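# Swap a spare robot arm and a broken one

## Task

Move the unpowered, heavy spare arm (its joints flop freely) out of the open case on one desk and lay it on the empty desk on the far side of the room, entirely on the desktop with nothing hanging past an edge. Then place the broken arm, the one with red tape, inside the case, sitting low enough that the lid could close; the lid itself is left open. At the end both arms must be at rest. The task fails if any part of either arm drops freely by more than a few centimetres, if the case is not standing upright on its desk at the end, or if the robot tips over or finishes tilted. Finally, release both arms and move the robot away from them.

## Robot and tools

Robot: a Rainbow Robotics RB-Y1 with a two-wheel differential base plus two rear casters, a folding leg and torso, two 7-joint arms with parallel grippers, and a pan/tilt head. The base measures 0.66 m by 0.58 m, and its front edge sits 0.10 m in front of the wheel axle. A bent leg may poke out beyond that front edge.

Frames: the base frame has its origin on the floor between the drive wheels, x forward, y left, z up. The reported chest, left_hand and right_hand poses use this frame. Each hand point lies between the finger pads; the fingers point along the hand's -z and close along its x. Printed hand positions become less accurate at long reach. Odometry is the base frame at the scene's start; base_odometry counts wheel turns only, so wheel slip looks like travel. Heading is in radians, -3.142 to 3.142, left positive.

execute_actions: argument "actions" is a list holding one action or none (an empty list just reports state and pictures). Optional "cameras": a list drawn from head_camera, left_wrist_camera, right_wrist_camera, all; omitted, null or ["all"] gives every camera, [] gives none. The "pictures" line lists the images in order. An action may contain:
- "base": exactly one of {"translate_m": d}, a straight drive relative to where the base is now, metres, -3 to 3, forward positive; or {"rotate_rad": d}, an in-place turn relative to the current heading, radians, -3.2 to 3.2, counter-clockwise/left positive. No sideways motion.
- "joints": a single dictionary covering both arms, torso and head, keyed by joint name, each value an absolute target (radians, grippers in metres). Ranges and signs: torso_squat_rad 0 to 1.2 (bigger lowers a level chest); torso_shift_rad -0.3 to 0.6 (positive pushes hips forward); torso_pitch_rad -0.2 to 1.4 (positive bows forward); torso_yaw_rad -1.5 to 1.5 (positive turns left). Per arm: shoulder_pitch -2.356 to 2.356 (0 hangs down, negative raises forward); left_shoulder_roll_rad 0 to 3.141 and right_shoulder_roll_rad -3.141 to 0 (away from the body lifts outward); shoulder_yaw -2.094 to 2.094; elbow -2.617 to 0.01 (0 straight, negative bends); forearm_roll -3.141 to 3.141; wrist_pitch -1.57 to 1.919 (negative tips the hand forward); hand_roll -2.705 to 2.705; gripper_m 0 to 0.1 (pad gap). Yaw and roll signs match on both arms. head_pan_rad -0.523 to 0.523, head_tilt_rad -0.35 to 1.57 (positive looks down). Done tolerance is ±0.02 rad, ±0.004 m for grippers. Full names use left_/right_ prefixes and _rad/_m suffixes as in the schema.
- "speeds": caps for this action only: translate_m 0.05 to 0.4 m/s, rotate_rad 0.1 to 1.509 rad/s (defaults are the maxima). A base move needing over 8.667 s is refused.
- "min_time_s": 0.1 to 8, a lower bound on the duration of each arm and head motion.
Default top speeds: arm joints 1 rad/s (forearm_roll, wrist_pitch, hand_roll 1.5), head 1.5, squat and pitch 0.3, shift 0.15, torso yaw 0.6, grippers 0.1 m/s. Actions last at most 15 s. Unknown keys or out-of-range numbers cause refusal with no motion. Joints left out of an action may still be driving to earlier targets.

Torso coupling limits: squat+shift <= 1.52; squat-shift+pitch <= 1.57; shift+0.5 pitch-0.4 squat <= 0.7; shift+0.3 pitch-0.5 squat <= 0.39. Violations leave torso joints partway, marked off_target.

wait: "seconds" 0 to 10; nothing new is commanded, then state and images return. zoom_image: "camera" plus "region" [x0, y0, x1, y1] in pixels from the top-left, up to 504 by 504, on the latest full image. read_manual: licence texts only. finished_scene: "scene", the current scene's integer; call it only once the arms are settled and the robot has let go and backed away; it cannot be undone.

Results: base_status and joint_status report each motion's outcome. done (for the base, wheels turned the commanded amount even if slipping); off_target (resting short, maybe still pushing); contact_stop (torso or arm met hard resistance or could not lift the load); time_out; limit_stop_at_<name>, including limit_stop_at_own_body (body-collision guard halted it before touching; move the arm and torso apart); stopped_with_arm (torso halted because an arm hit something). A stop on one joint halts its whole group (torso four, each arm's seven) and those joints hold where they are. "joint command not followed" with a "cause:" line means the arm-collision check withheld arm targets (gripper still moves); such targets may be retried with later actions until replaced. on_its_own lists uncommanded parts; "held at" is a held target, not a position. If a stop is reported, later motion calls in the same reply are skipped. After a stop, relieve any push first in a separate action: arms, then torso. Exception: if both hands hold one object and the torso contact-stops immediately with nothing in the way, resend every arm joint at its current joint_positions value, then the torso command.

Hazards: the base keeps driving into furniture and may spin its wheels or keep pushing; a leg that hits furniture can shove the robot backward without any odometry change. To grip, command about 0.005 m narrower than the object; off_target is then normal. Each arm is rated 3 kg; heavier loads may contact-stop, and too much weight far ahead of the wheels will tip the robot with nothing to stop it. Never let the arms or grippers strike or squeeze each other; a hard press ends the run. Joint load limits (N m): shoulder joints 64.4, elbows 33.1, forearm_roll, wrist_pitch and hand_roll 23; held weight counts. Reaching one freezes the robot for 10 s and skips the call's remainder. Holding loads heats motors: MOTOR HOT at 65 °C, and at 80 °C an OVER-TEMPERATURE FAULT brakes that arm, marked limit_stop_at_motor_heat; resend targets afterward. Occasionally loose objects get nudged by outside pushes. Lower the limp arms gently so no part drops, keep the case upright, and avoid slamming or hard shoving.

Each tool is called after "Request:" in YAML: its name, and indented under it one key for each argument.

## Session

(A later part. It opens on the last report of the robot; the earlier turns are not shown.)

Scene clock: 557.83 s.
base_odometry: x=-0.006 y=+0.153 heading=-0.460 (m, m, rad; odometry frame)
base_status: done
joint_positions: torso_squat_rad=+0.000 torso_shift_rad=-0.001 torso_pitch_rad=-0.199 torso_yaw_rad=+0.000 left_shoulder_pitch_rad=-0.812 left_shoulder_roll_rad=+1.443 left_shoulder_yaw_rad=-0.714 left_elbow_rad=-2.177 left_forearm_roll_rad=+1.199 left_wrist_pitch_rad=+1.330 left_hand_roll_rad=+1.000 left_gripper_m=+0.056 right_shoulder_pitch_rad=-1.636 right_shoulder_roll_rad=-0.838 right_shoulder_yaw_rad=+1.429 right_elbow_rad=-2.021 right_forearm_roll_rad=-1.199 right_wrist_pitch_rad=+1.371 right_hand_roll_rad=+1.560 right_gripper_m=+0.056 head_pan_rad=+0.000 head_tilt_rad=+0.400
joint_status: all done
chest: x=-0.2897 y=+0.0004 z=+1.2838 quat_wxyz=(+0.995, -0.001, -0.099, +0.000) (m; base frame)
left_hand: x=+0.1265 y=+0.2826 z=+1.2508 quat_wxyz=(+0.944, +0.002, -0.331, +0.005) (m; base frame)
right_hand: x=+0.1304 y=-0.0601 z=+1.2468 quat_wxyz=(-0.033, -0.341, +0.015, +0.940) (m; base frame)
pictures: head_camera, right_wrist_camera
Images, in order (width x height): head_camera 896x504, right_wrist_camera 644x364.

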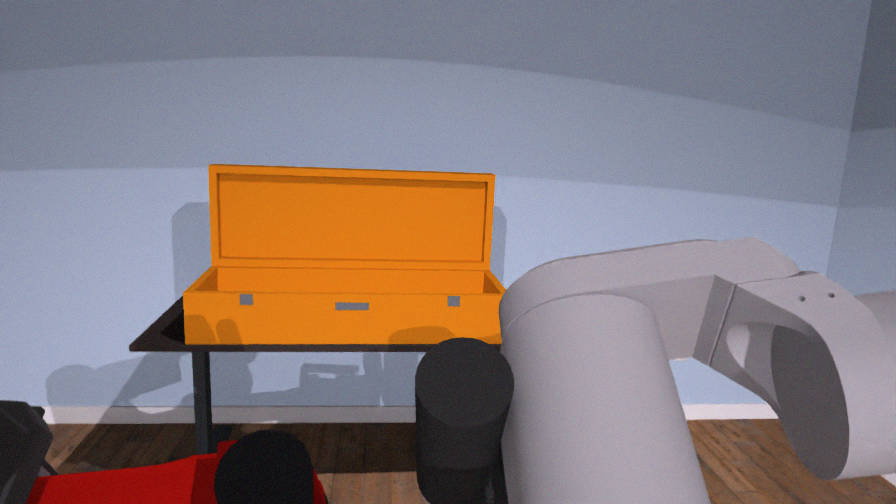

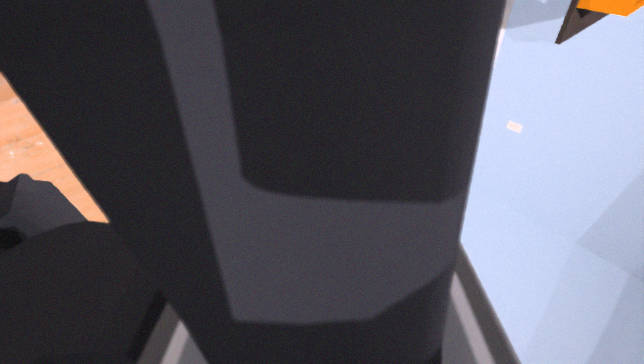

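Request:
execute_actions:
  actions:
    - {"base":{"rotate_rad":0.21},"speeds":{"rotate_rad":0.8}}
  cameras: []

Request:
execute_actions:
  actions:
    - {"base":{"translate_m":1.2}}
  cameras: []

Request:
execute_actions:
  actions:
    - {"base":{"rotate_rad":-0.21},"speeds":{"rotate_rad":0.8},"joints":{"head_pan_rad":0.2,"head_tilt_rad":0.95}}
  cameras: ["head_camera"]

Scene clock: 583.30 s.
base_odometry: x=-0.006 y=+0.153 heading=-0.251 (m, m, rad; odometry frame)
base_status: done
joint_positions: torso_squat_rad=+0.000 torso_shift_rad=-0.001 torso_pitch_rad=-0.199 torso_yaw_rad=+0.000 left_shoulder_pitch_rad=-0.812 left_shoulder_roll_rad=+1.443 left_shoulder_yaw_rad=-0.714 left_elbow_rad=-2.177 left_forearm_roll_rad=+1.199 left_wrist_pitch_rad=+1.330 left_hand_roll_rad=+1.000 left_gripper_m=+0.056 right_shoulder_pitch_rad=-1.636 right_shoulder_roll_rad=-0.838 right_shoulder_yaw_rad=+1.429 right_elbow_rad=-2.021 right_forearm_roll_rad=-1.199 right_wrist_pitch_rad=+1.371 right_hand_roll_rad=+1.560 right_gripper_m=+0.056 head_pan_rad=+0.000 head_tilt_rad=+0.400
joint_status: not commanded
chest: x=-0.2897 y=+0.0004 z=+1.2838 quat_wxyz=(+0.995, -0.001, -0.099, +0.000) (m; base frame)
left_hand: x=+0.1265 y=+0.2826 z=+1.2508 quat_wxyz=(+0.944, +0.002, -0.331, +0.005) (m; base frame)
right_hand: x=+0.1304 y=-0.0601 z=+1.2468 quat_wxyz=(-0.033, -0.341, +0.015, +0.940) (m; base frame)
pictures: none
No camera images: the call's "cameras" was empty. Leave "cameras" out to get every camera's image.

Scene clock: 587.63 s.
base_odometry: x=+1.157 y=-0.144 heading=-0.250 (m, m, rad; odometry frame)
base_status: done
joint_positions: torso_squat_rad=+0.000 torso_shift_rad=-0.001 torso_pitch_rad=-0.199 torso_yaw_rad=+0.000 left_shoulder_pitch_rad=-0.812 left_shoulder_roll_rad=+1.443 left_shoulder_yaw_rad=-0.714 left_elbow_rad=-2.177 left_forearm_roll_rad=+1.199 left_wrist_pitch_rad=+1.330 left_hand_roll_rad=+1.000 left_gripper_m=+0.056 right_shoulder_pitch_rad=-1.636 right_shoulder_roll_rad=-0.838 right_shoulder_yaw_rad=+1.429 right_elbow_rad=-2.021 right_forearm_roll_rad=-1.199 right_wrist_pitch_rad=+1.371 right_hand_roll_rad=+1.560 right_gripper_m=+0.056 head_pan_rad=+0.000 head_tilt_rad=+0.400
joint_status: not commanded
chest: x=-0.2896 y=+0.0004 z=+1.2838 quat_wxyz=(+0.995, -0.001, -0.099, +0.000) (m; base frame)
left_hand: x=+0.1266 y=+0.2826 z=+1.2507 quat_wxyz=(+0.944, +0.002, -0.331, +0.005) (m; base frame)
right_hand: x=+0.1306 y=-0.0601 z=+1.2467 quat_wxyz=(-0.033, -0.340, +0.015, +0.940) (m; base frame)
pictures: none
No camera images: the call's "cameras" was empty. Leave "cameras" out to get every camera's image.

Scene clock: 589.60 s.
base_odometry: x=+1.157 y=-0.145 heading=-0.459 (m, m, rad; odometry frame)
base_status: done
joint_positions: torso_squat_rad=+0.000 torso_shift_rad=-0.001 torso_pitch_rad=-0.199 torso_yaw_rad=+0.000 left_shoulder_pitch_rad=-0.812 left_shoulder_roll_rad=+1.443 left_shoulder_yaw_rad=-0.714 left_elbow_rad=-2.177 left_forearm_roll_rad=+1.199 left_wrist_pitch_rad=+1.330 left_hand_roll_rad=+1.000 left_gripper_m=+0.056 right_shoulder_pitch_rad=-1.636 right_shoulder_roll_rad=-0.838 right_shoulder_yaw_rad=+1.429 right_elbow_rad=-2.021 right_forearm_roll_rad=-1.199 right_wrist_pitch_rad=+1.371 right_hand_roll_rad=+1.560 right_gripper_m=+0.056 head_pan_rad=+0.200 head_tilt_rad=+0.950
joint_status: all done
chest: x=-0.2896 y=+0.0004 z=+1.2838 quat_wxyz=(+0.995, -0.001, -0.099, +0.000) (m; base frame)
left_hand: x=+0.1266 y=+0.2827 z=+1.2507 quat_wxyz=(+0.944, +0.002, -0.331, +0.005) (m; base frame)
right_hand: x=+0.1306 y=-0.0601 z=+1.2467 quat_wxyz=(-0.033, -0.340, +0.015, +0.940) (m; base frame)
pictures: head_camera
Images, in order (width x height): head_camera 896x504.

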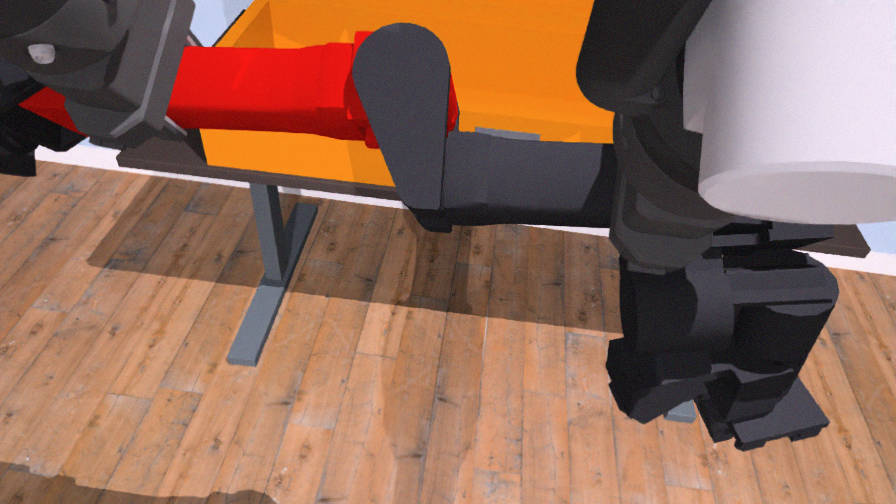

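Request:
execute_actions:
  actions:
    - {"base":{"translate_m":0.72},"joints":{"head_pan_rad":-0.1,"head_tilt_rad":1.25}}
  cameras: ["head_camera"]

Scene clock: 599.80 s.
base_odometry: x=+1.802 y=-0.464 heading=-0.460 (m, m, rad; odometry frame)
base_status: done
joint_positions: torso_squat_rad=+0.000 torso_shift_rad=-0.001 torso_pitch_rad=-0.199 torso_yaw_rad=+0.000 left_shoulder_pitch_rad=-0.812 left_shoulder_roll_rad=+1.443 left_shoulder_yaw_rad=-0.714 left_elbow_rad=-2.177 left_forearm_roll_rad=+1.199 left_wrist_pitch_rad=+1.330 left_hand_roll_rad=+1.000 left_gripper_m=+0.056 right_shoulder_pitch_rad=-1.636 right_shoulder_roll_rad=-0.838 right_shoulder_yaw_rad=+1.429 right_elbow_rad=-2.021 right_forearm_roll_rad=-1.199 right_wrist_pitch_rad=+1.371 right_hand_roll_rad=+1.560 right_gripper_m=+0.056 head_pan_rad=-0.100 head_tilt_rad=+1.250
joint_status: all done
chest: x=-0.2896 y=+0.0004 z=+1.2838 quat_wxyz=(+0.995, -0.001, -0.099, +0.000) (m; base frame)
left_hand: x=+0.1266 y=+0.2827 z=+1.2507 quat_wxyz=(+0.944, +0.002, -0.331, +0.005) (m; base frame)
right_hand: x=+0.1306 y=-0.0601 z=+1.2467 quat_wxyz=(-0.033, -0.340, +0.015, +0.940) (m; base frame)
pictures: head_camera
Images, in order (width x height): head_camera 896x504.

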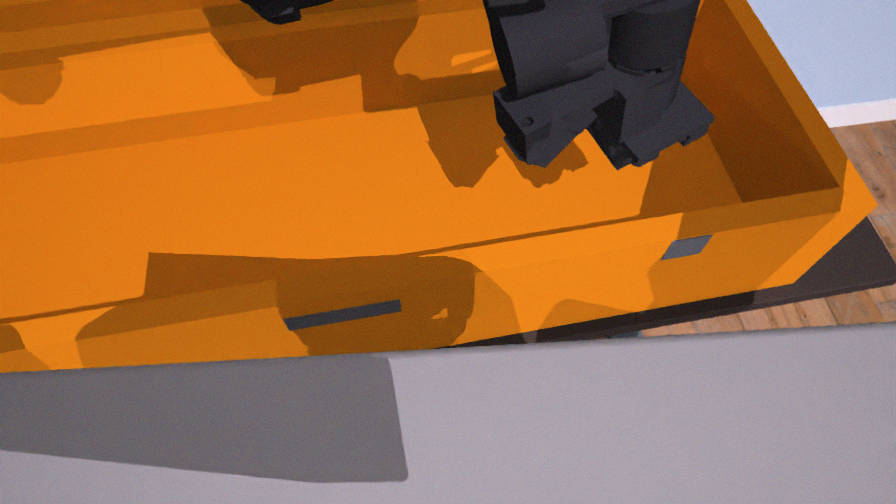

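Request:
execute_actions:
  actions:
    - {"base":{"rotate_rad":0.08}}
  cameras: []

Request:
execute_actions:
  actions:
    - {"base":{"translate_m":0.09},"joints":{"torso_pitch_rad":0.1,"torso_yaw_rad":-0.12,"head_tilt_rad":1.1}}
  cameras: ["head_camera"]

Scene clock: 615.63 s.
base_odometry: x=+1.802 y=-0.464 heading=-0.382 (m, m, rad; odometry frame)
base_status: done
joint_positions: torso_squat_rad=+0.000 torso_shift_rad=-0.001 torso_pitch_rad=-0.199 torso_yaw_rad=+0.000 left_shoulder_pitch_rad=-0.812 left_shoulder_roll_rad=+1.443 left_shoulder_yaw_rad=-0.714 left_elbow_rad=-2.177 left_forearm_roll_rad=+1.199 left_wrist_pitch_rad=+1.330 left_hand_roll_rad=+1.000 left_gripper_m=+0.056 right_shoulder_pitch_rad=-1.636 right_shoulder_roll_rad=-0.838 right_shoulder_yaw_rad=+1.429 right_elbow_rad=-2.021 right_forearm_roll_rad=-1.199 right_wrist_pitch_rad=+1.371 right_hand_roll_rad=+1.560 right_gripper_m=+0.056 head_pan_rad=-0.100 head_tilt_rad=+1.250
joint_status: not commanded
chest: x=-0.2896 y=+0.0004 z=+1.2838 quat_wxyz=(+0.995, -0.001, -0.099, +0.000) (m; base frame)
left_hand: x=+0.1266 y=+0.2826 z=+1.2507 quat_wxyz=(+0.944, +0.002, -0.331, +0.005) (m; base frame)
right_hand: x=+0.1306 y=-0.0601 z=+1.2467 quat_wxyz=(-0.033, -0.340, +0.015, +0.940) (m; base frame)
pictures: none
No camera images: the call's "cameras" was empty. Leave "cameras" out to get every camera's image.

Scene clock: 617.43 s.
base_odometry: x=+1.886 y=-0.498 heading=-0.381 (m, m, rad; odometry frame)
base_status: done
joint_positions: torso_squat_rad=+0.000 torso_shift_rad=-0.001 torso_pitch_rad=+0.102 torso_yaw_rad=-0.120 left_shoulder_pitch_rad=-0.812 left_shoulder_roll_rad=+1.443 left_shoulder_yaw_rad=-0.714 left_elbow_rad=-2.177 left_forearm_roll_rad=+1.199 left_wrist_pitch_rad=+1.330 left_hand_roll_rad=+1.000 left_gripper_m=+0.056 right_shoulder_pitch_rad=-1.636 right_shoulder_roll_rad=-0.838 right_shoulder_yaw_rad=+1.429 right_elbow_rad=-2.020 right_forearm_roll_rad=-1.199 right_wrist_pitch_rad=+1.371 right_hand_roll_rad=+1.560 right_gripper_m=+0.056 head_pan_rad=-0.100 head_tilt_rad=+1.100
joint_status: all done
chest: x=-0.1970 y=+0.0003 z=+1.2883 quat_wxyz=(+0.997, -0.004, +0.051, -0.060) (m; base frame)
left_hand: x=+0.2217 y=+0.2323 z=+1.1306 quat_wxyz=(+0.981, -0.015, -0.186, -0.053) (m; base frame)
right_hand: x=+0.1836 y=-0.1084 z=+1.1298 quat_wxyz=(+0.022, -0.195, +0.028, +0.980) (m; base frame)
pictures: head_camera
Images, in order (width x height): head_camera 896x504.

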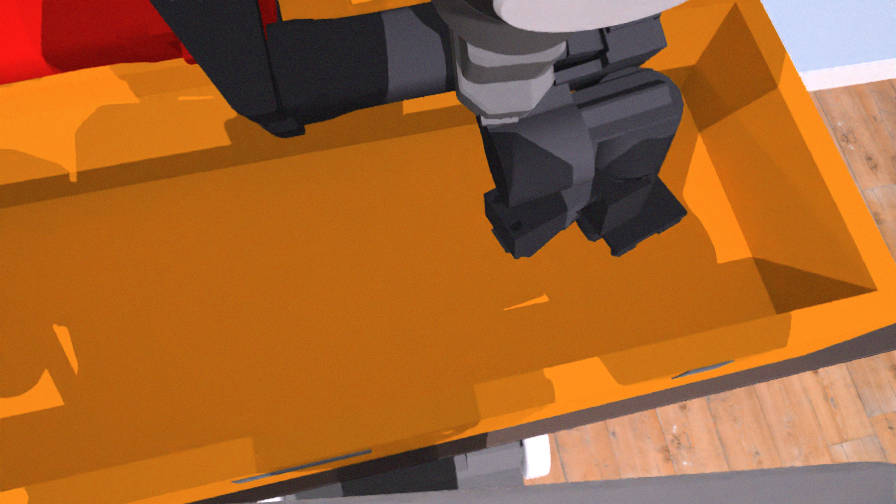

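Request:
execute_actions:
  actions:
    - {"joints":{"torso_pitch_rad":0.42,"head_tilt_rad":0.95,"head_pan_rad":-0.25}}
  cameras: ["head_camera"]

Request:
execute_actions:
  actions:
    - {"joints":{"torso_pitch_rad":0.48}}
  cameras: ["head_camera"]

Scene clock: 623.87 s.
base_odometry: x=+1.886 y=-0.498 heading=-0.381 (m, m, rad; odometry frame)
base_status: not commanded
joint_positions: torso_squat_rad=+0.000 torso_shift_rad=-0.001 torso_pitch_rad=+0.422 torso_yaw_rad=-0.120 left_shoulder_pitch_rad=-0.813 left_shoulder_roll_rad=+1.443 left_shoulder_yaw_rad=-0.714 left_elbow_rad=-2.177 left_forearm_roll_rad=+1.199 left_wrist_pitch_rad=+1.329 left_hand_roll_rad=+1.000 left_gripper_m=+0.057 right_shoulder_pitch_rad=-1.637 right_shoulder_roll_rad=-0.838 right_shoulder_yaw_rad=+1.429 right_elbow_rad=-2.020 right_forearm_roll_rad=-1.199 right_wrist_pitch_rad=+1.371 right_hand_roll_rad=+1.560 right_gripper_m=+0.056 head_pan_rad=-0.250 head_tilt_rad=+0.950
joint_status: all done
chest: x=-0.1019 y=+0.0003 z=+1.2628 quat_wxyz=(+0.976, -0.013, +0.209, -0.059) (m; base frame)
left_hand: x=+0.2464 y=+0.2322 z=+0.9816 quat_wxyz=(+0.998, -0.023, -0.028, -0.049) (m; base frame)
right_hand: x=+0.2102 y=-0.1084 z=+0.9929 quat_wxyz=(+0.018, -0.037, +0.031, +0.999) (m; base frame)
pictures: head_camera
Images, in order (width x height): head_camera 896x504.

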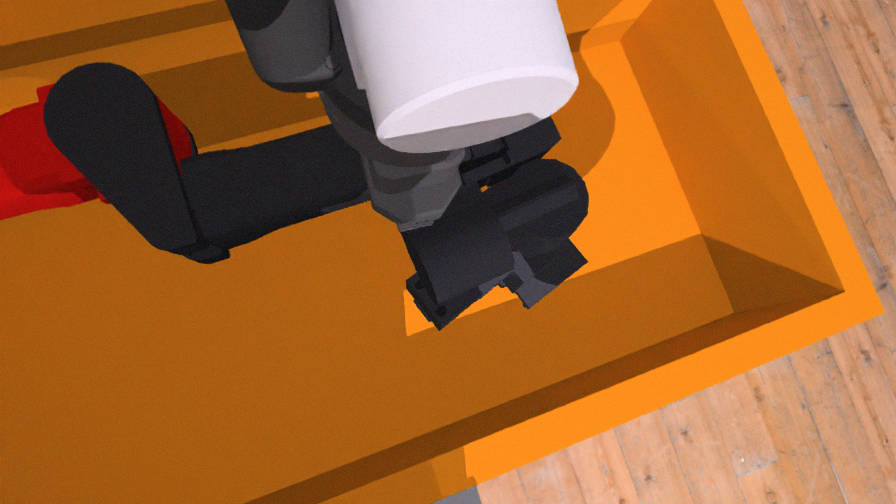

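Scene clock: 624.97 s.
base_odometry: x=+1.886 y=-0.498 heading=-0.381 (m, m, rad; odometry frame)
base_status: not commanded
joint_positions: torso_squat_rad=+0.000 torso_shift_rad=-0.001 torso_pitch_rad=+0.482 torso_yaw_rad=-0.120 left_shoulder_pitch_rad=-0.813 left_shoulder_roll_rad=+1.443 left_shoulder_yaw_rad=-0.714 left_elbow_rad=-2.177 left_forearm_roll_rad=+1.199 left_wrist_pitch_rad=+1.329 left_hand_roll_rad=+1.000 left_gripper_m=+0.057 right_shoulder_pitch_rad=-1.637 right_shoulder_roll_rad=-0.838 right_shoulder_yaw_rad=+1.429 right_elbow_rad=-2.020 right_forearm_roll_rad=-1.198 right_wrist_pitch_rad=+1.371 right_hand_roll_rad=+1.560 right_gripper_m=+0.056 head_pan_rad=-0.250 head_tilt_rad=+0.950
joint_status: all done
chest: x=-0.0852 y=+0.0003 z=+1.2547 quat_wxyz=(+0.969, -0.015, +0.238, -0.058) (m; base frame)
left_hand: x=+0.2458 y=+0.2322 z=+0.9532 quat_wxyz=(+0.999, -0.024, +0.001, -0.049) (m; base frame)
right_hand: x=+0.2103 y=-0.1084 z=+0.9666 quat_wxyz=(+0.017, -0.008, +0.032, +0.999) (m; base frame)
pictures: head_camera
Images, in order (width x height): head_camera 896x504.

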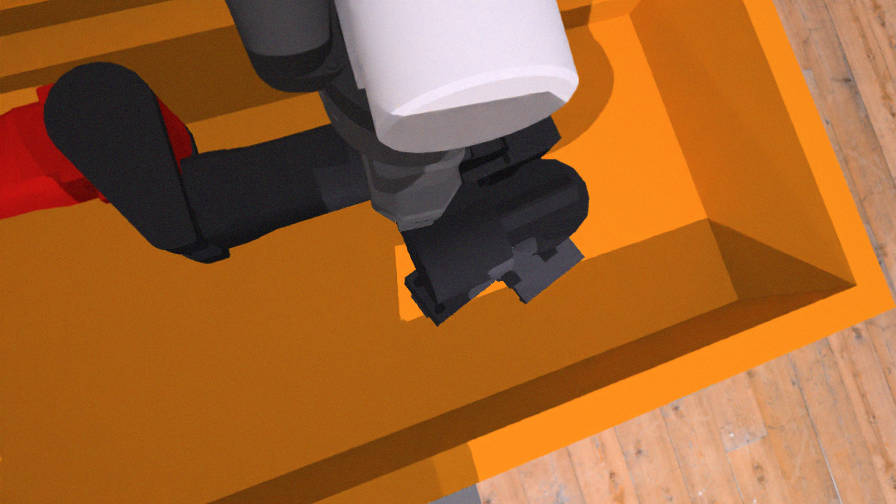

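Request:
execute_actions:
  actions:
    - {"joints":{"torso_pitch_rad":0.52,"head_pan_rad":0.5,"head_tilt_rad":0.75}}
  cameras: ["head_camera"]

Request:
execute_actions:
  actions:
    - {"joints":{"torso_pitch_rad":0.55,"head_pan_rad":-0.25,"head_tilt_rad":0.95}}
  cameras: ["head_camera"]

Scene clock: 632.13 s.
base_odometry: x=+1.886 y=-0.498 heading=-0.381 (m, m, rad; odometry frame)
base_status: not commanded
joint_positions: torso_squat_rad=+0.000 torso_shift_rad=-0.001 torso_pitch_rad=+0.522 torso_yaw_rad=-0.120 left_shoulder_pitch_rad=-0.813 left_shoulder_roll_rad=+1.443 left_shoulder_yaw_rad=-0.713 left_elbow_rad=-2.176 left_forearm_roll_rad=+1.199 left_wrist_pitch_rad=+1.329 left_hand_roll_rad=+1.000 left_gripper_m=+0.057 right_shoulder_pitch_rad=-1.637 right_shoulder_roll_rad=-0.839 right_shoulder_yaw_rad=+1.429 right_elbow_rad=-2.019 right_forearm_roll_rad=-1.198 right_wrist_pitch_rad=+1.371 right_hand_roll_rad=+1.560 right_gripper_m=+0.056 head_pan_rad=+0.500 head_tilt_rad=+0.750
joint_status: all done
chest: x=-0.0743 y=+0.0003 z=+1.2488 quat_wxyz=(+0.964, -0.016, +0.257, -0.058) (m; base frame)
left_hand: x=+0.2444 y=+0.2322 z=+0.9342 quat_wxyz=(+0.998, -0.025, +0.021, -0.048) (m; base frame)
right_hand: x=+0.2096 y=-0.1084 z=+0.9492 quat_wxyz=(+0.017, +0.012, +0.032, +0.999) (m; base frame)
pictures: head_camera
Images, in order (width x height): head_camera 896x504.

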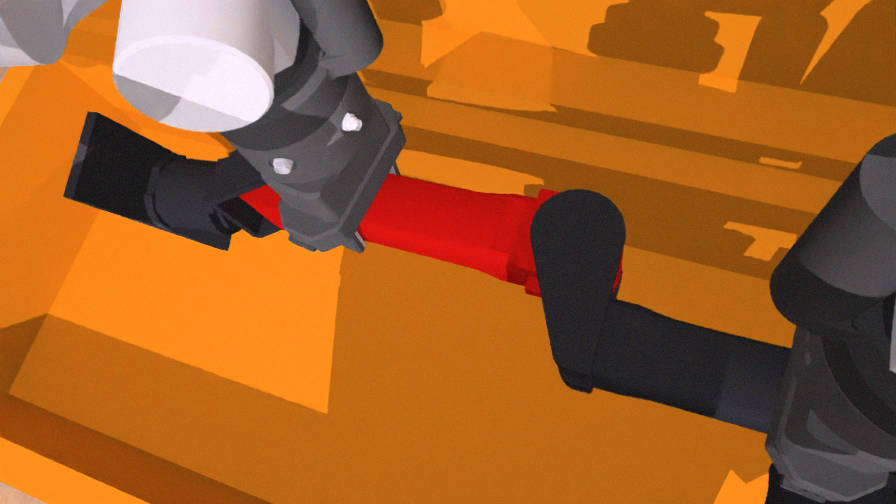

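Scene clock: 633.30 s.
base_odometry: x=+1.886 y=-0.498 heading=-0.381 (m, m, rad; odometry frame)
base_status: not commanded
joint_positions: torso_squat_rad=+0.000 torso_shift_rad=-0.001 torso_pitch_rad=+0.552 torso_yaw_rad=-0.120 left_shoulder_pitch_rad=-0.813 left_shoulder_roll_rad=+1.443 left_shoulder_yaw_rad=-0.713 left_elbow_rad=-2.176 left_forearm_roll_rad=+1.199 left_wrist_pitch_rad=+1.329 left_hand_roll_rad=+1.000 left_gripper_m=+0.057 right_shoulder_pitch_rad=-1.637 right_shoulder_roll_rad=-0.839 right_shoulder_yaw_rad=+1.428 right_elbow_rad=-2.019 right_forearm_roll_rad=-1.198 right_wrist_pitch_rad=+1.371 right_hand_roll_rad=+1.560 right_gripper_m=+0.056 head_pan_rad=-0.250 head_tilt_rad=+0.950
joint_status: all done
chest: x=-0.0663 y=+0.0003 z=+1.2440 quat_wxyz=(+0.960, -0.017, +0.272, -0.058) (m; base frame)
left_hand: x=+0.2428 y=+0.2322 z=+0.9201 quat_wxyz=(+0.998, -0.026, +0.036, -0.048) (m; base frame)
right_hand: x=+0.2086 y=-0.1084 z=+0.9361 quat_wxyz=(+0.016, +0.027, +0.032, +0.999) (m; base frame)
pictures: head_camera
Images, in order (width x height): head_camera 896x504.

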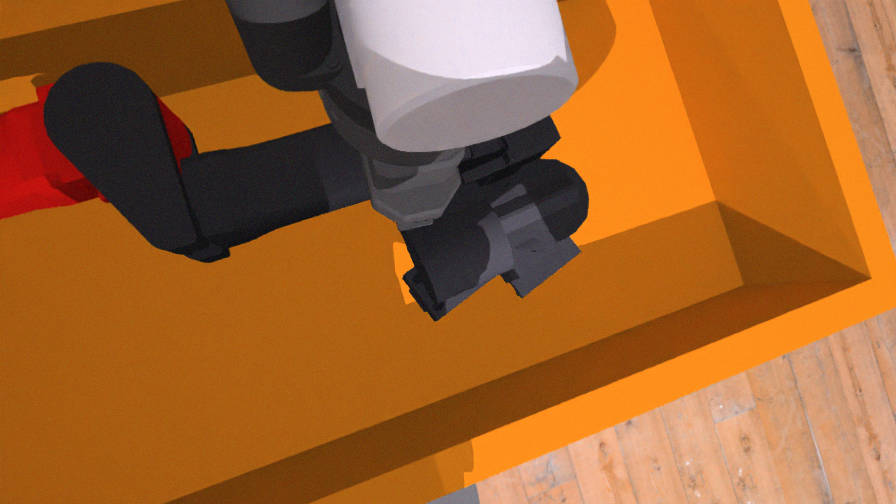

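Request:
execute_actions:
  actions:
    - {"joints":{"torso_squat_rad":0.24}}
  cameras: ["head_camera"]

Request:
execute_actions:
  actions:
    - {"joints":{"torso_yaw_rad":0.06}}
  cameras: ["head_camera"]

Scene clock: 641.60 s.
base_odometry: x=+1.886 y=-0.498 heading=-0.381 (m, m, rad; odometry frame)
base_status: not commanded
joint_positions: torso_squat_rad=+0.240 torso_shift_rad=-0.001 torso_pitch_rad=+0.550 torso_yaw_rad=-0.120 left_shoulder_pitch_rad=-0.813 left_shoulder_roll_rad=+1.442 left_shoulder_yaw_rad=-0.713 left_elbow_rad=-2.177 left_forearm_roll_rad=+1.199 left_wrist_pitch_rad=+1.329 left_hand_roll_rad=+1.000 left_gripper_m=+0.056 right_shoulder_pitch_rad=-1.643 right_shoulder_roll_rad=-0.835 right_shoulder_yaw_rad=+1.421 right_elbow_rad=-2.023 right_forearm_roll_rad=-1.199 right_wrist_pitch_rad=+1.369 right_hand_roll_rad=+1.561 right_gripper_m=+0.056 head_pan_rad=-0.250 head_tilt_rad=+0.950
joint_status: all done
chest: x=-0.0673 y=+0.0008 z=+1.2243 quat_wxyz=(+0.961, -0.017, +0.271, -0.058) (m; base frame)
left_hand: x=+0.2423 y=+0.2317 z=+0.9008 quat_wxyz=(+0.998, -0.027, +0.035, -0.048) (m; base frame)
right_hand: x=+0.2100 y=-0.1033 z=+0.9202 quat_wxyz=(+0.013, +0.023, +0.027, +0.999) (m; base frame)
pictures: head_camera
Images, in order (width x height): head_camera 896x504.

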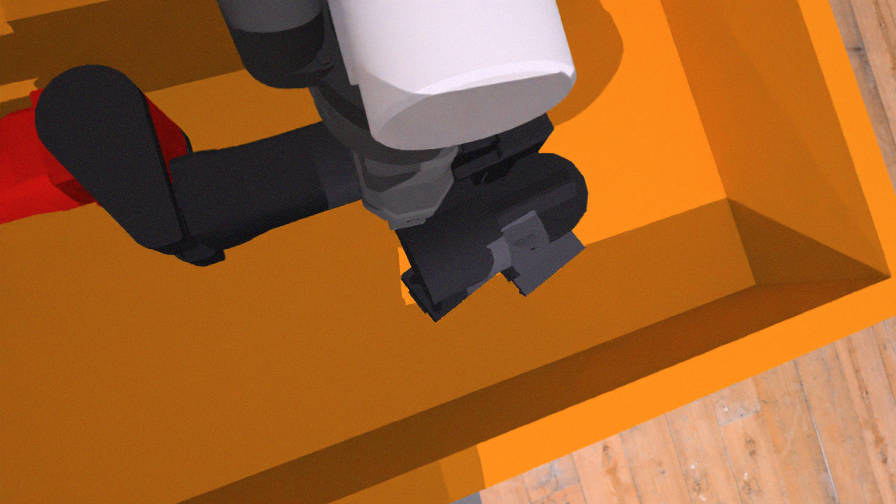

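Scene clock: 642.67 s.
base_odometry: x=+1.886 y=-0.498 heading=-0.381 (m, m, rad; odometry frame)
base_status: not commanded
joint_positions: torso_squat_rad=+0.240 torso_shift_rad=-0.001 torso_pitch_rad=+0.550 torso_yaw_rad=+0.060 left_shoulder_pitch_rad=-0.815 left_shoulder_roll_rad=+1.440 left_shoulder_yaw_rad=-0.712 left_elbow_rad=-2.180 left_forearm_roll_rad=+1.200 left_wrist_pitch_rad=+1.328 left_hand_roll_rad=+1.000 left_gripper_m=+0.020 right_shoulder_pitch_rad=-1.639 right_shoulder_roll_rad=-0.837 right_shoulder_yaw_rad=+1.426 right_elbow_rad=-2.019 right_forearm_roll_rad=-1.198 right_wrist_pitch_rad=+1.369 right_hand_roll_rad=+1.560 right_gripper_m=+0.055 head_pan_rad=-0.250 head_tilt_rad=+0.950
joint_status: all done
on_its_own: left_gripper_m moved -0.036 to your old target +0.020
chest: x=-0.0669 y=+0.0003 z=+1.2242 quat_wxyz=(+0.962, +0.008, +0.272, +0.029) (m; base frame)
left_hand: x=+0.2018 y=+0.3030 z=+0.9265 quat_wxyz=(+0.999, +0.015, +0.035, +0.028) (m; base frame)
right_hand: x=+0.2201 y=-0.0341 z=+0.9108 quat_wxyz=(-0.062, +0.023, -0.015, +0.998) (m; base frame)
pictures: head_camera
Images, in order (width x height): head_camera 896x504.

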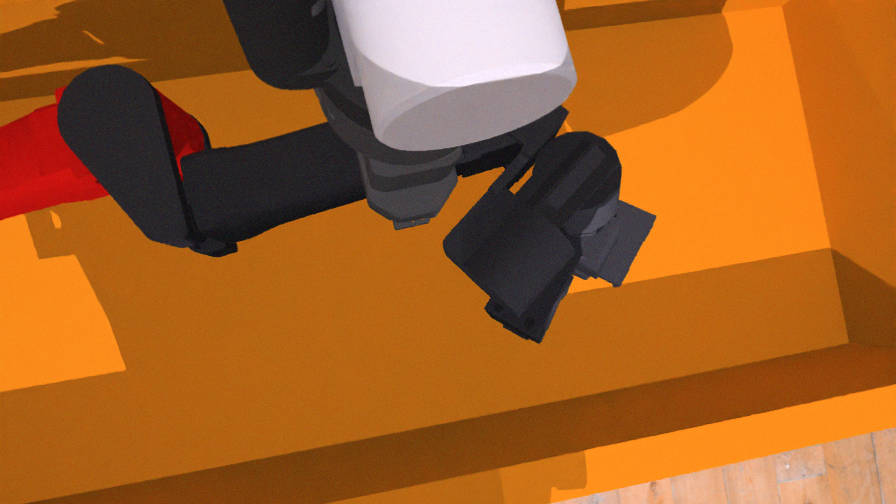

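Request:
execute_actions:
  actions:
    - {"joints":{"left_gripper_m":0.1,"head_pan_rad":0.4,"head_tilt_rad":0.8}}

Scene clock: 648.53 s.
base_odometry: x=+1.886 y=-0.498 heading=-0.381 (m, m, rad; odometry frame)
base_status: not commanded
joint_positions: torso_squat_rad=+0.240 torso_shift_rad=-0.001 torso_pitch_rad=+0.550 torso_yaw_rad=+0.060 left_shoulder_pitch_rad=-0.815 left_shoulder_roll_rad=+1.440 left_shoulder_yaw_rad=-0.712 left_elbow_rad=-2.180 left_forearm_roll_rad=+1.200 left_wrist_pitch_rad=+1.328 left_hand_roll_rad=+1.000 left_gripper_m=+0.099 right_shoulder_pitch_rad=-1.639 right_shoulder_roll_rad=-0.837 right_shoulder_yaw_rad=+1.426 right_elbow_rad=-2.019 right_forearm_roll_rad=-1.198 right_wrist_pitch_rad=+1.369 right_hand_roll_rad=+1.560 right_gripper_m=+0.055 head_pan_rad=+0.400 head_tilt_rad=+0.800
joint_status: all done
chest: x=-0.0669 y=+0.0003 z=+1.2242 quat_wxyz=(+0.962, +0.008, +0.272, +0.029) (m; base frame)
left_hand: x=+0.2018 y=+0.3030 z=+0.9265 quat_wxyz=(+0.999, +0.015, +0.035, +0.028) (m; base frame)
right_hand: x=+0.2201 y=-0.0341 z=+0.9108 quat_wxyz=(-0.062, +0.023, -0.015, +0.998) (m; base frame)
pictures: head_camera, left_wrist_camera, right_wrist_camera
Images, in order (width x height): head_camera 896x504, left_wrist_camera 644x364, right_wrist_camera 644x364.

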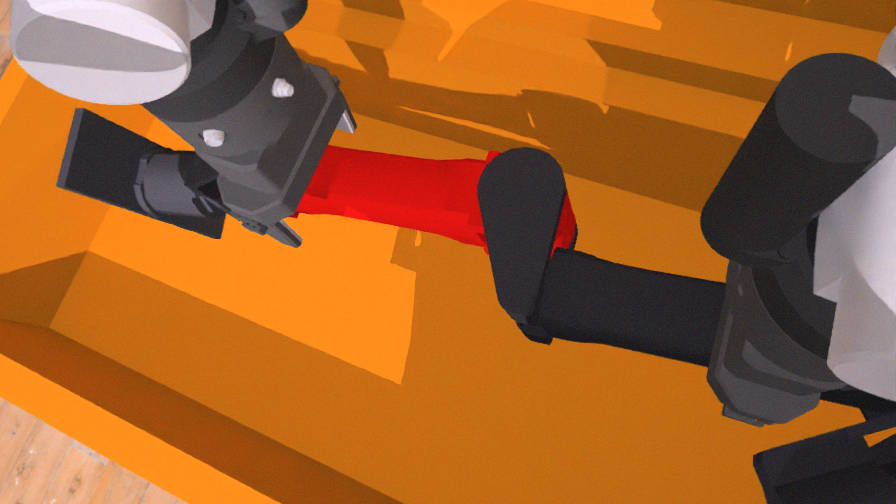

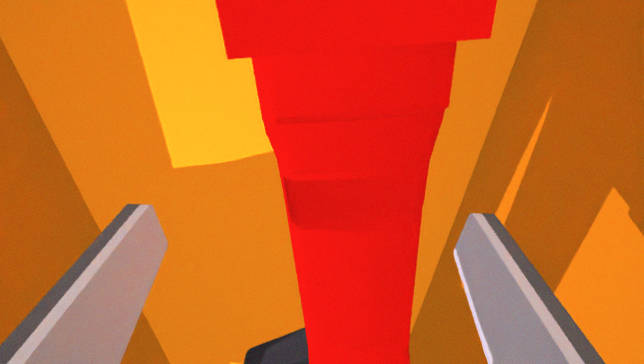

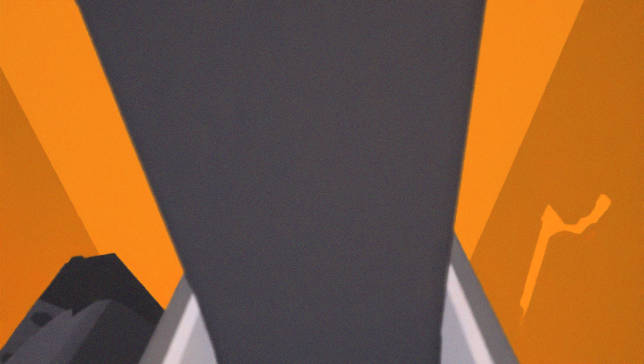

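Request:
execute_actions:
  actions:
    - {"joints":{"torso_squat_rad":0.33,"torso_yaw_rad":0.12,"left_shoulder_pitch_rad":-0.9,"head_pan_rad":-0.2,"head_tilt_rad":0.9}}

Request:
execute_actions:
  actions:
    - {"joints":{"torso_pitch_rad":0.61}}

Scene clock: 655.53 s.
base_odometry: x=+1.886 y=-0.498 heading=-0.381 (m, m, rad; odometry frame)
base_status: not commanded
joint_positions: torso_squat_rad=+0.330 torso_shift_rad=-0.001 torso_pitch_rad=+0.551 torso_yaw_rad=+0.120 left_shoulder_pitch_rad=-0.900 left_shoulder_roll_rad=+1.440 left_shoulder_yaw_rad=-0.712 left_elbow_rad=-2.180 left_forearm_roll_rad=+1.200 left_wrist_pitch_rad=+1.328 left_hand_roll_rad=+1.000 left_gripper_m=+0.099 right_shoulder_pitch_rad=-1.639 right_shoulder_roll_rad=-0.838 right_shoulder_yaw_rad=+1.425 right_elbow_rad=-2.019 right_forearm_roll_rad=-1.198 right_wrist_pitch_rad=+1.369 right_hand_roll_rad=+1.560 right_gripper_m=+0.055 head_pan_rad=-0.200 head_tilt_rad=+0.900
joint_status: all done
chest: x=-0.0668 y=+0.0002 z=+1.2065 quat_wxyz=(+0.961, +0.016, +0.271, +0.058) (m; base frame)
left_hand: x=+0.2173 y=+0.3155 z=+0.9376 quat_wxyz=(+0.999, +0.024, -0.005, +0.041) (m; base frame)
right_hand: x=+0.2218 y=-0.0096 z=+0.8925 quat_wxyz=(-0.087, +0.022, -0.031, +0.995) (m; base frame)
pictures: head_camera, left_wrist_camera, right_wrist_camera
Images, in order (width x height): head_camera 896x504, left_wrist_camera 644x364, right_wrist_camera 644x364.

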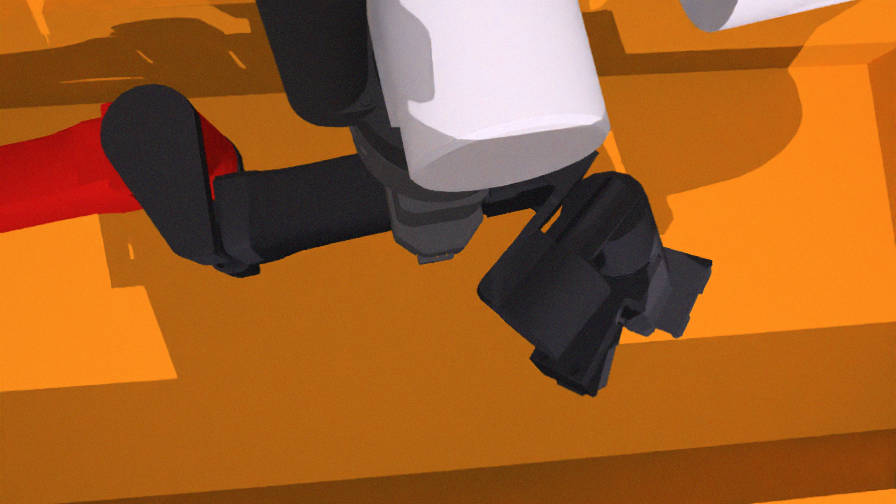

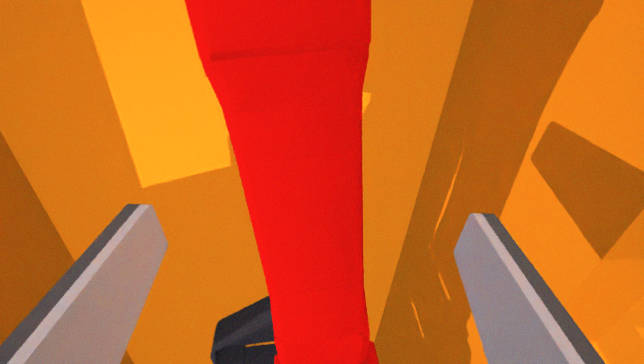

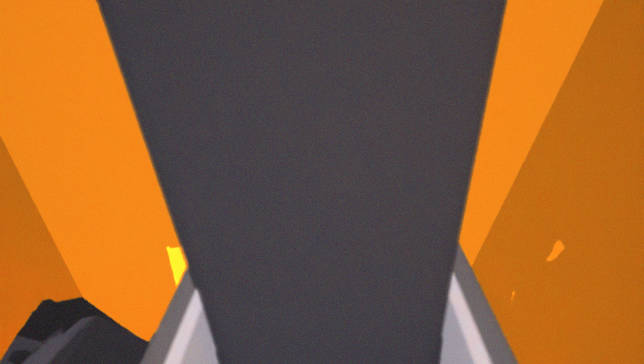

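Scene clock: 656.50 s.
base_odometry: x=+1.886 y=-0.498 heading=-0.381 (m, m, rad; odometry frame)
base_status: not commanded
joint_positions: torso_squat_rad=+0.330 torso_shift_rad=-0.001 torso_pitch_rad=+0.611 torso_yaw_rad=+0.120 left_shoulder_pitch_rad=-0.900 left_shoulder_roll_rad=+1.440 left_shoulder_yaw_rad=-0.712 left_elbow_rad=-2.180 left_forearm_roll_rad=+1.200 left_wrist_pitch_rad=+1.328 left_hand_roll_rad=+1.000 left_gripper_m=+0.099 right_shoulder_pitch_rad=-1.638 right_shoulder_roll_rad=-0.838 right_shoulder_yaw_rad=+1.426 right_elbow_rad=-2.019 right_forearm_roll_rad=-1.198 right_wrist_pitch_rad=+1.369 right_hand_roll_rad=+1.560 right_gripper_m=+0.054 head_pan_rad=-0.200 head_tilt_rad=+0.900
joint_status: all done
chest: x=-0.0512 y=+0.0002 z=+1.1962 quat_wxyz=(+0.952, +0.018, +0.300, +0.057) (m; base frame)
left_hand: x=+0.2162 y=+0.3155 z=+0.9108 quat_wxyz=(+0.999, +0.026, +0.025, +0.040) (m; base frame)
right_hand: x=+0.2177 y=-0.0099 z=+0.8652 quat_wxyz=(-0.086, +0.053, -0.033, +0.994) (m; base frame)
pictures: head_camera, left_wrist_camera, right_wrist_camera
Images, in order (width x height): head_camera 896x504, left_wrist_camera 644x364, right_wrist_camera 644x364.

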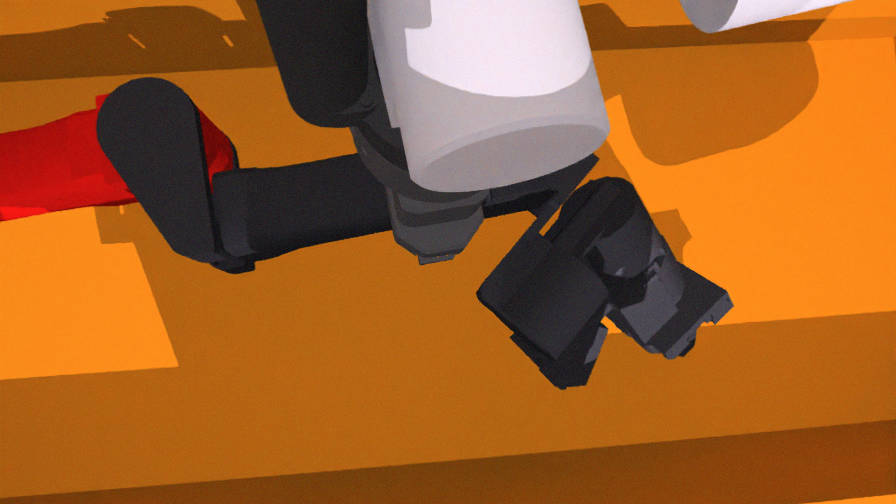

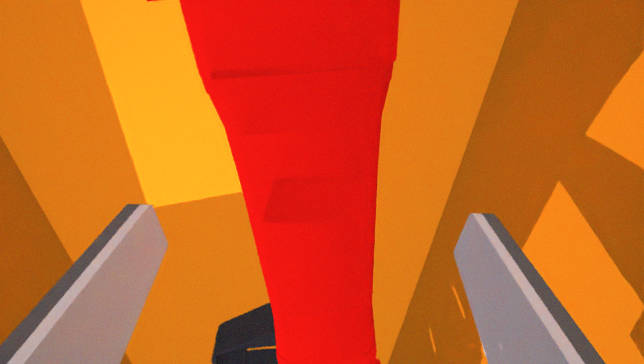

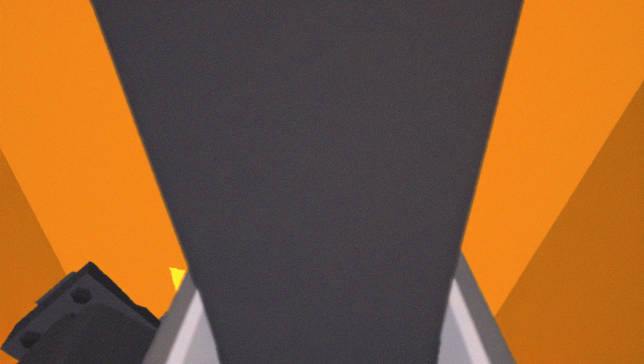

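Request:
execute_actions:
  actions:
    - {"joints":{"torso_squat_rad":0.39,"left_shoulder_pitch_rad":-0.97}}

Scene clock: 670.60 s.
base_odometry: x=+1.886 y=-0.498 heading=-0.381 (m, m, rad; odometry frame)
base_status: not commanded
joint_positions: torso_squat_rad=+0.390 torso_shift_rad=-0.001 torso_pitch_rad=+0.611 torso_yaw_rad=+0.120 left_shoulder_pitch_rad=-0.970 left_shoulder_roll_rad=+1.440 left_shoulder_yaw_rad=-0.712 left_elbow_rad=-2.180 left_forearm_roll_rad=+1.200 left_wrist_pitch_rad=+1.328 left_hand_roll_rad=+1.000 left_gripper_m=+0.099 right_shoulder_pitch_rad=-1.639 right_shoulder_roll_rad=-0.838 right_shoulder_yaw_rad=+1.426 right_elbow_rad=-2.019 right_forearm_roll_rad=-1.198 right_wrist_pitch_rad=+1.369 right_hand_roll_rad=+1.560 right_gripper_m=+0.054 head_pan_rad=-0.200 head_tilt_rad=+0.900
joint_status: all done
chest: x=-0.0513 y=+0.0002 z=+1.1815 quat_wxyz=(+0.952, +0.018, +0.300, +0.057) (m; base frame)
left_hand: x=+0.2418 y=+0.3067 z=+0.9122 quat_wxyz=(+0.999, +0.021, -0.008, +0.029) (m; base frame)
right_hand: x=+0.2177 y=-0.0099 z=+0.8506 quat_wxyz=(-0.086, +0.053, -0.033, +0.994) (m; base frame)
pictures: head_camera, left_wrist_camera, right_wrist_camera
Images, in order (width x height): head_camera 896x504, left_wrist_camera 644x364, right_wrist_camera 644x364.

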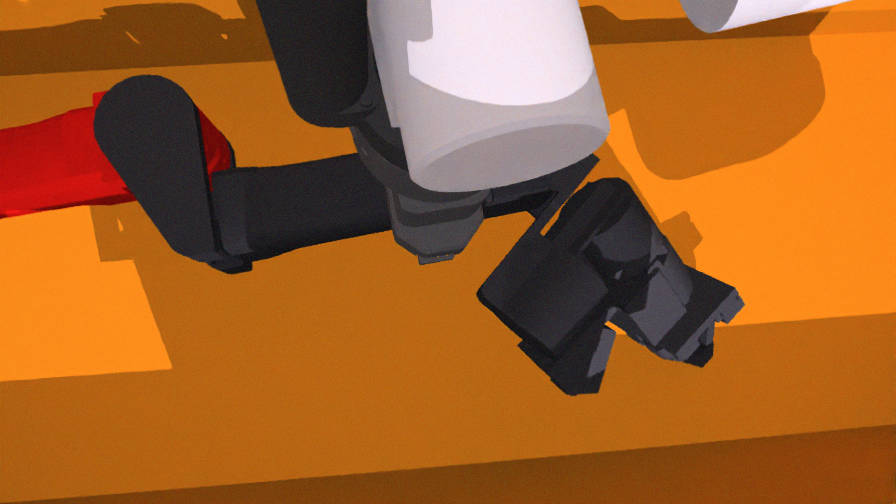

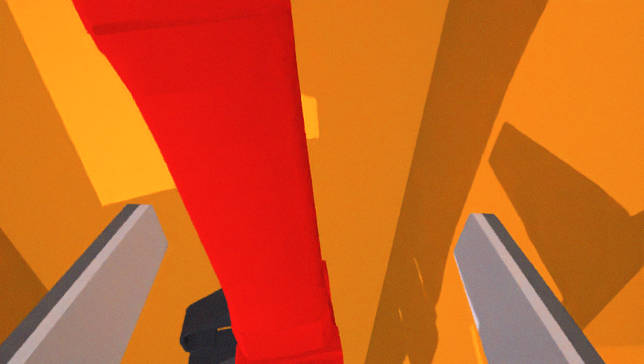

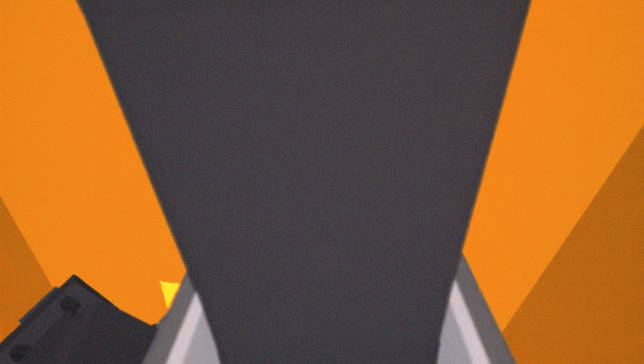

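Request:
execute_actions:
  actions:
    - {"joints":{"torso_pitch_rad":0.655}}
  cameras: ["head_camera"]

Request:
execute_actions:
  actions:
    - {"joints":{"torso_pitch_rad":0.7}}

Scene clock: 675.17 s.
base_odometry: x=+1.886 y=-0.498 heading=-0.381 (m, m, rad; odometry frame)
base_status: not commanded
joint_positions: torso_squat_rad=+0.390 torso_shift_rad=-0.001 torso_pitch_rad=+0.656 torso_yaw_rad=+0.120 left_shoulder_pitch_rad=-0.970 left_shoulder_roll_rad=+1.440 left_shoulder_yaw_rad=-0.712 left_elbow_rad=-2.180 left_forearm_roll_rad=+1.200 left_wrist_pitch_rad=+1.328 left_hand_roll_rad=+1.000 left_gripper_m=+0.099 right_shoulder_pitch_rad=-1.639 right_shoulder_roll_rad=-0.838 right_shoulder_yaw_rad=+1.425 right_elbow_rad=-2.019 right_forearm_roll_rad=-1.198 right_wrist_pitch_rad=+1.369 right_hand_roll_rad=+1.560 right_gripper_m=+0.054 head_pan_rad=-0.200 head_tilt_rad=+0.900
joint_status: all done
chest: x=-0.0400 y=+0.0002 z=+1.1732 quat_wxyz=(+0.945, +0.019, +0.321, +0.057) (m; base frame)
left_hand: x=+0.2407 y=+0.3067 z=+0.8910 quat_wxyz=(+0.999, +0.022, +0.015, +0.028) (m; base frame)
right_hand: x=+0.2142 y=-0.0097 z=+0.8308 quat_wxyz=(-0.085, +0.075, -0.035, +0.993) (m; base frame)
pictures: head_camera
Images, in order (width x height): head_camera 896x504.

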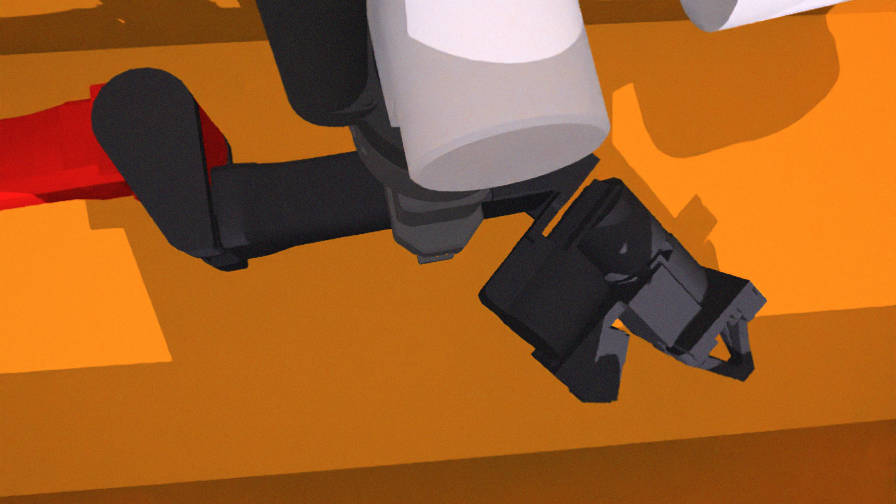

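Scene clock: 676.07 s.
base_odometry: x=+1.886 y=-0.498 heading=-0.381 (m, m, rad; odometry frame)
base_status: not commanded
joint_positions: torso_squat_rad=+0.390 torso_shift_rad=-0.001 torso_pitch_rad=+0.701 torso_yaw_rad=+0.120 left_shoulder_pitch_rad=-0.970 left_shoulder_roll_rad=+1.440 left_shoulder_yaw_rad=-0.712 left_elbow_rad=-2.180 left_forearm_roll_rad=+1.200 left_wrist_pitch_rad=+1.328 left_hand_roll_rad=+1.000 left_gripper_m=+0.099 right_shoulder_pitch_rad=-1.639 right_shoulder_roll_rad=-0.838 right_shoulder_yaw_rad=+1.425 right_elbow_rad=-2.019 right_forearm_roll_rad=-1.197 right_wrist_pitch_rad=+1.369 right_hand_roll_rad=+1.560 right_gripper_m=+0.054 head_pan_rad=-0.200 head_tilt_rad=+0.900
joint_status: all done
chest: x=-0.0291 y=+0.0002 z=+1.1645 quat_wxyz=(+0.938, +0.020, +0.343, +0.056) (m; base frame)
left_hand: x=+0.2385 y=+0.3067 z=+0.8699 quat_wxyz=(+0.999, +0.022, +0.037, +0.028) (m; base frame)
right_hand: x=+0.2096 y=-0.0097 z=+0.8109 quat_wxyz=(-0.084, +0.097, -0.037, +0.991) (m; base frame)
pictures: head_camera, left_wrist_camera, right_wrist_camera
Images, in order (width x height): head_camera 896x504, left_wrist_camera 644x364, right_wrist_camera 644x364.

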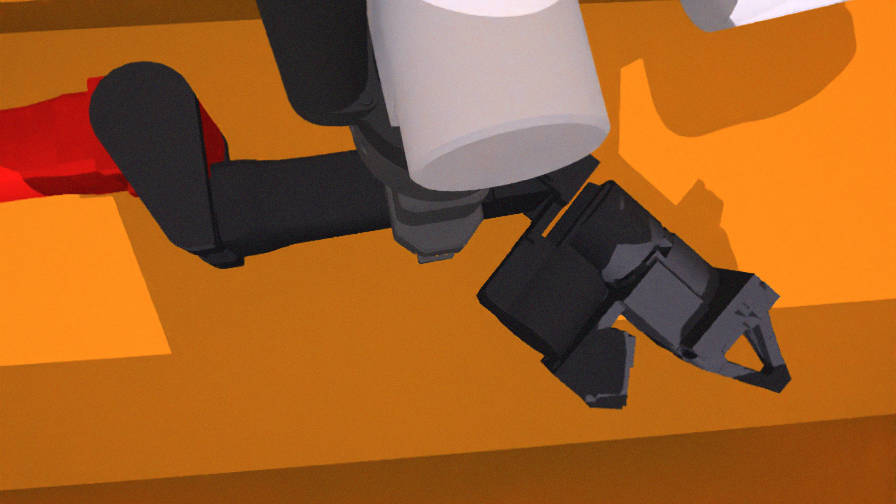

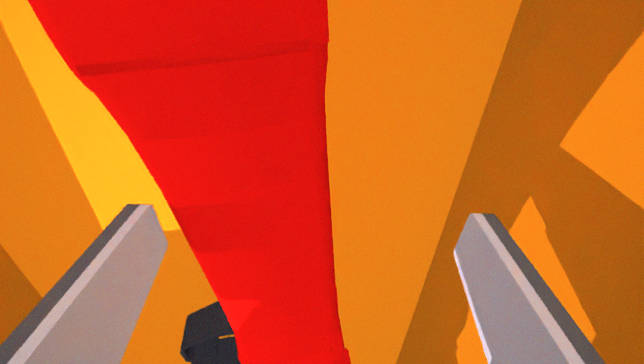

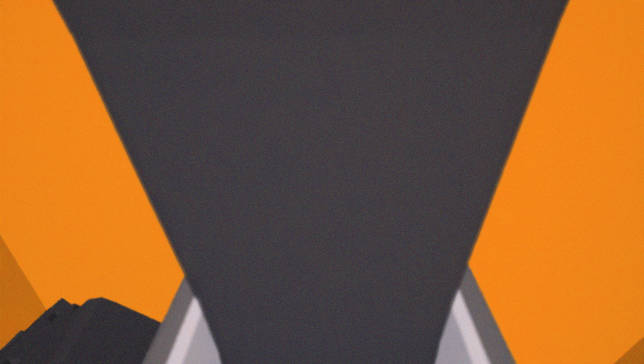

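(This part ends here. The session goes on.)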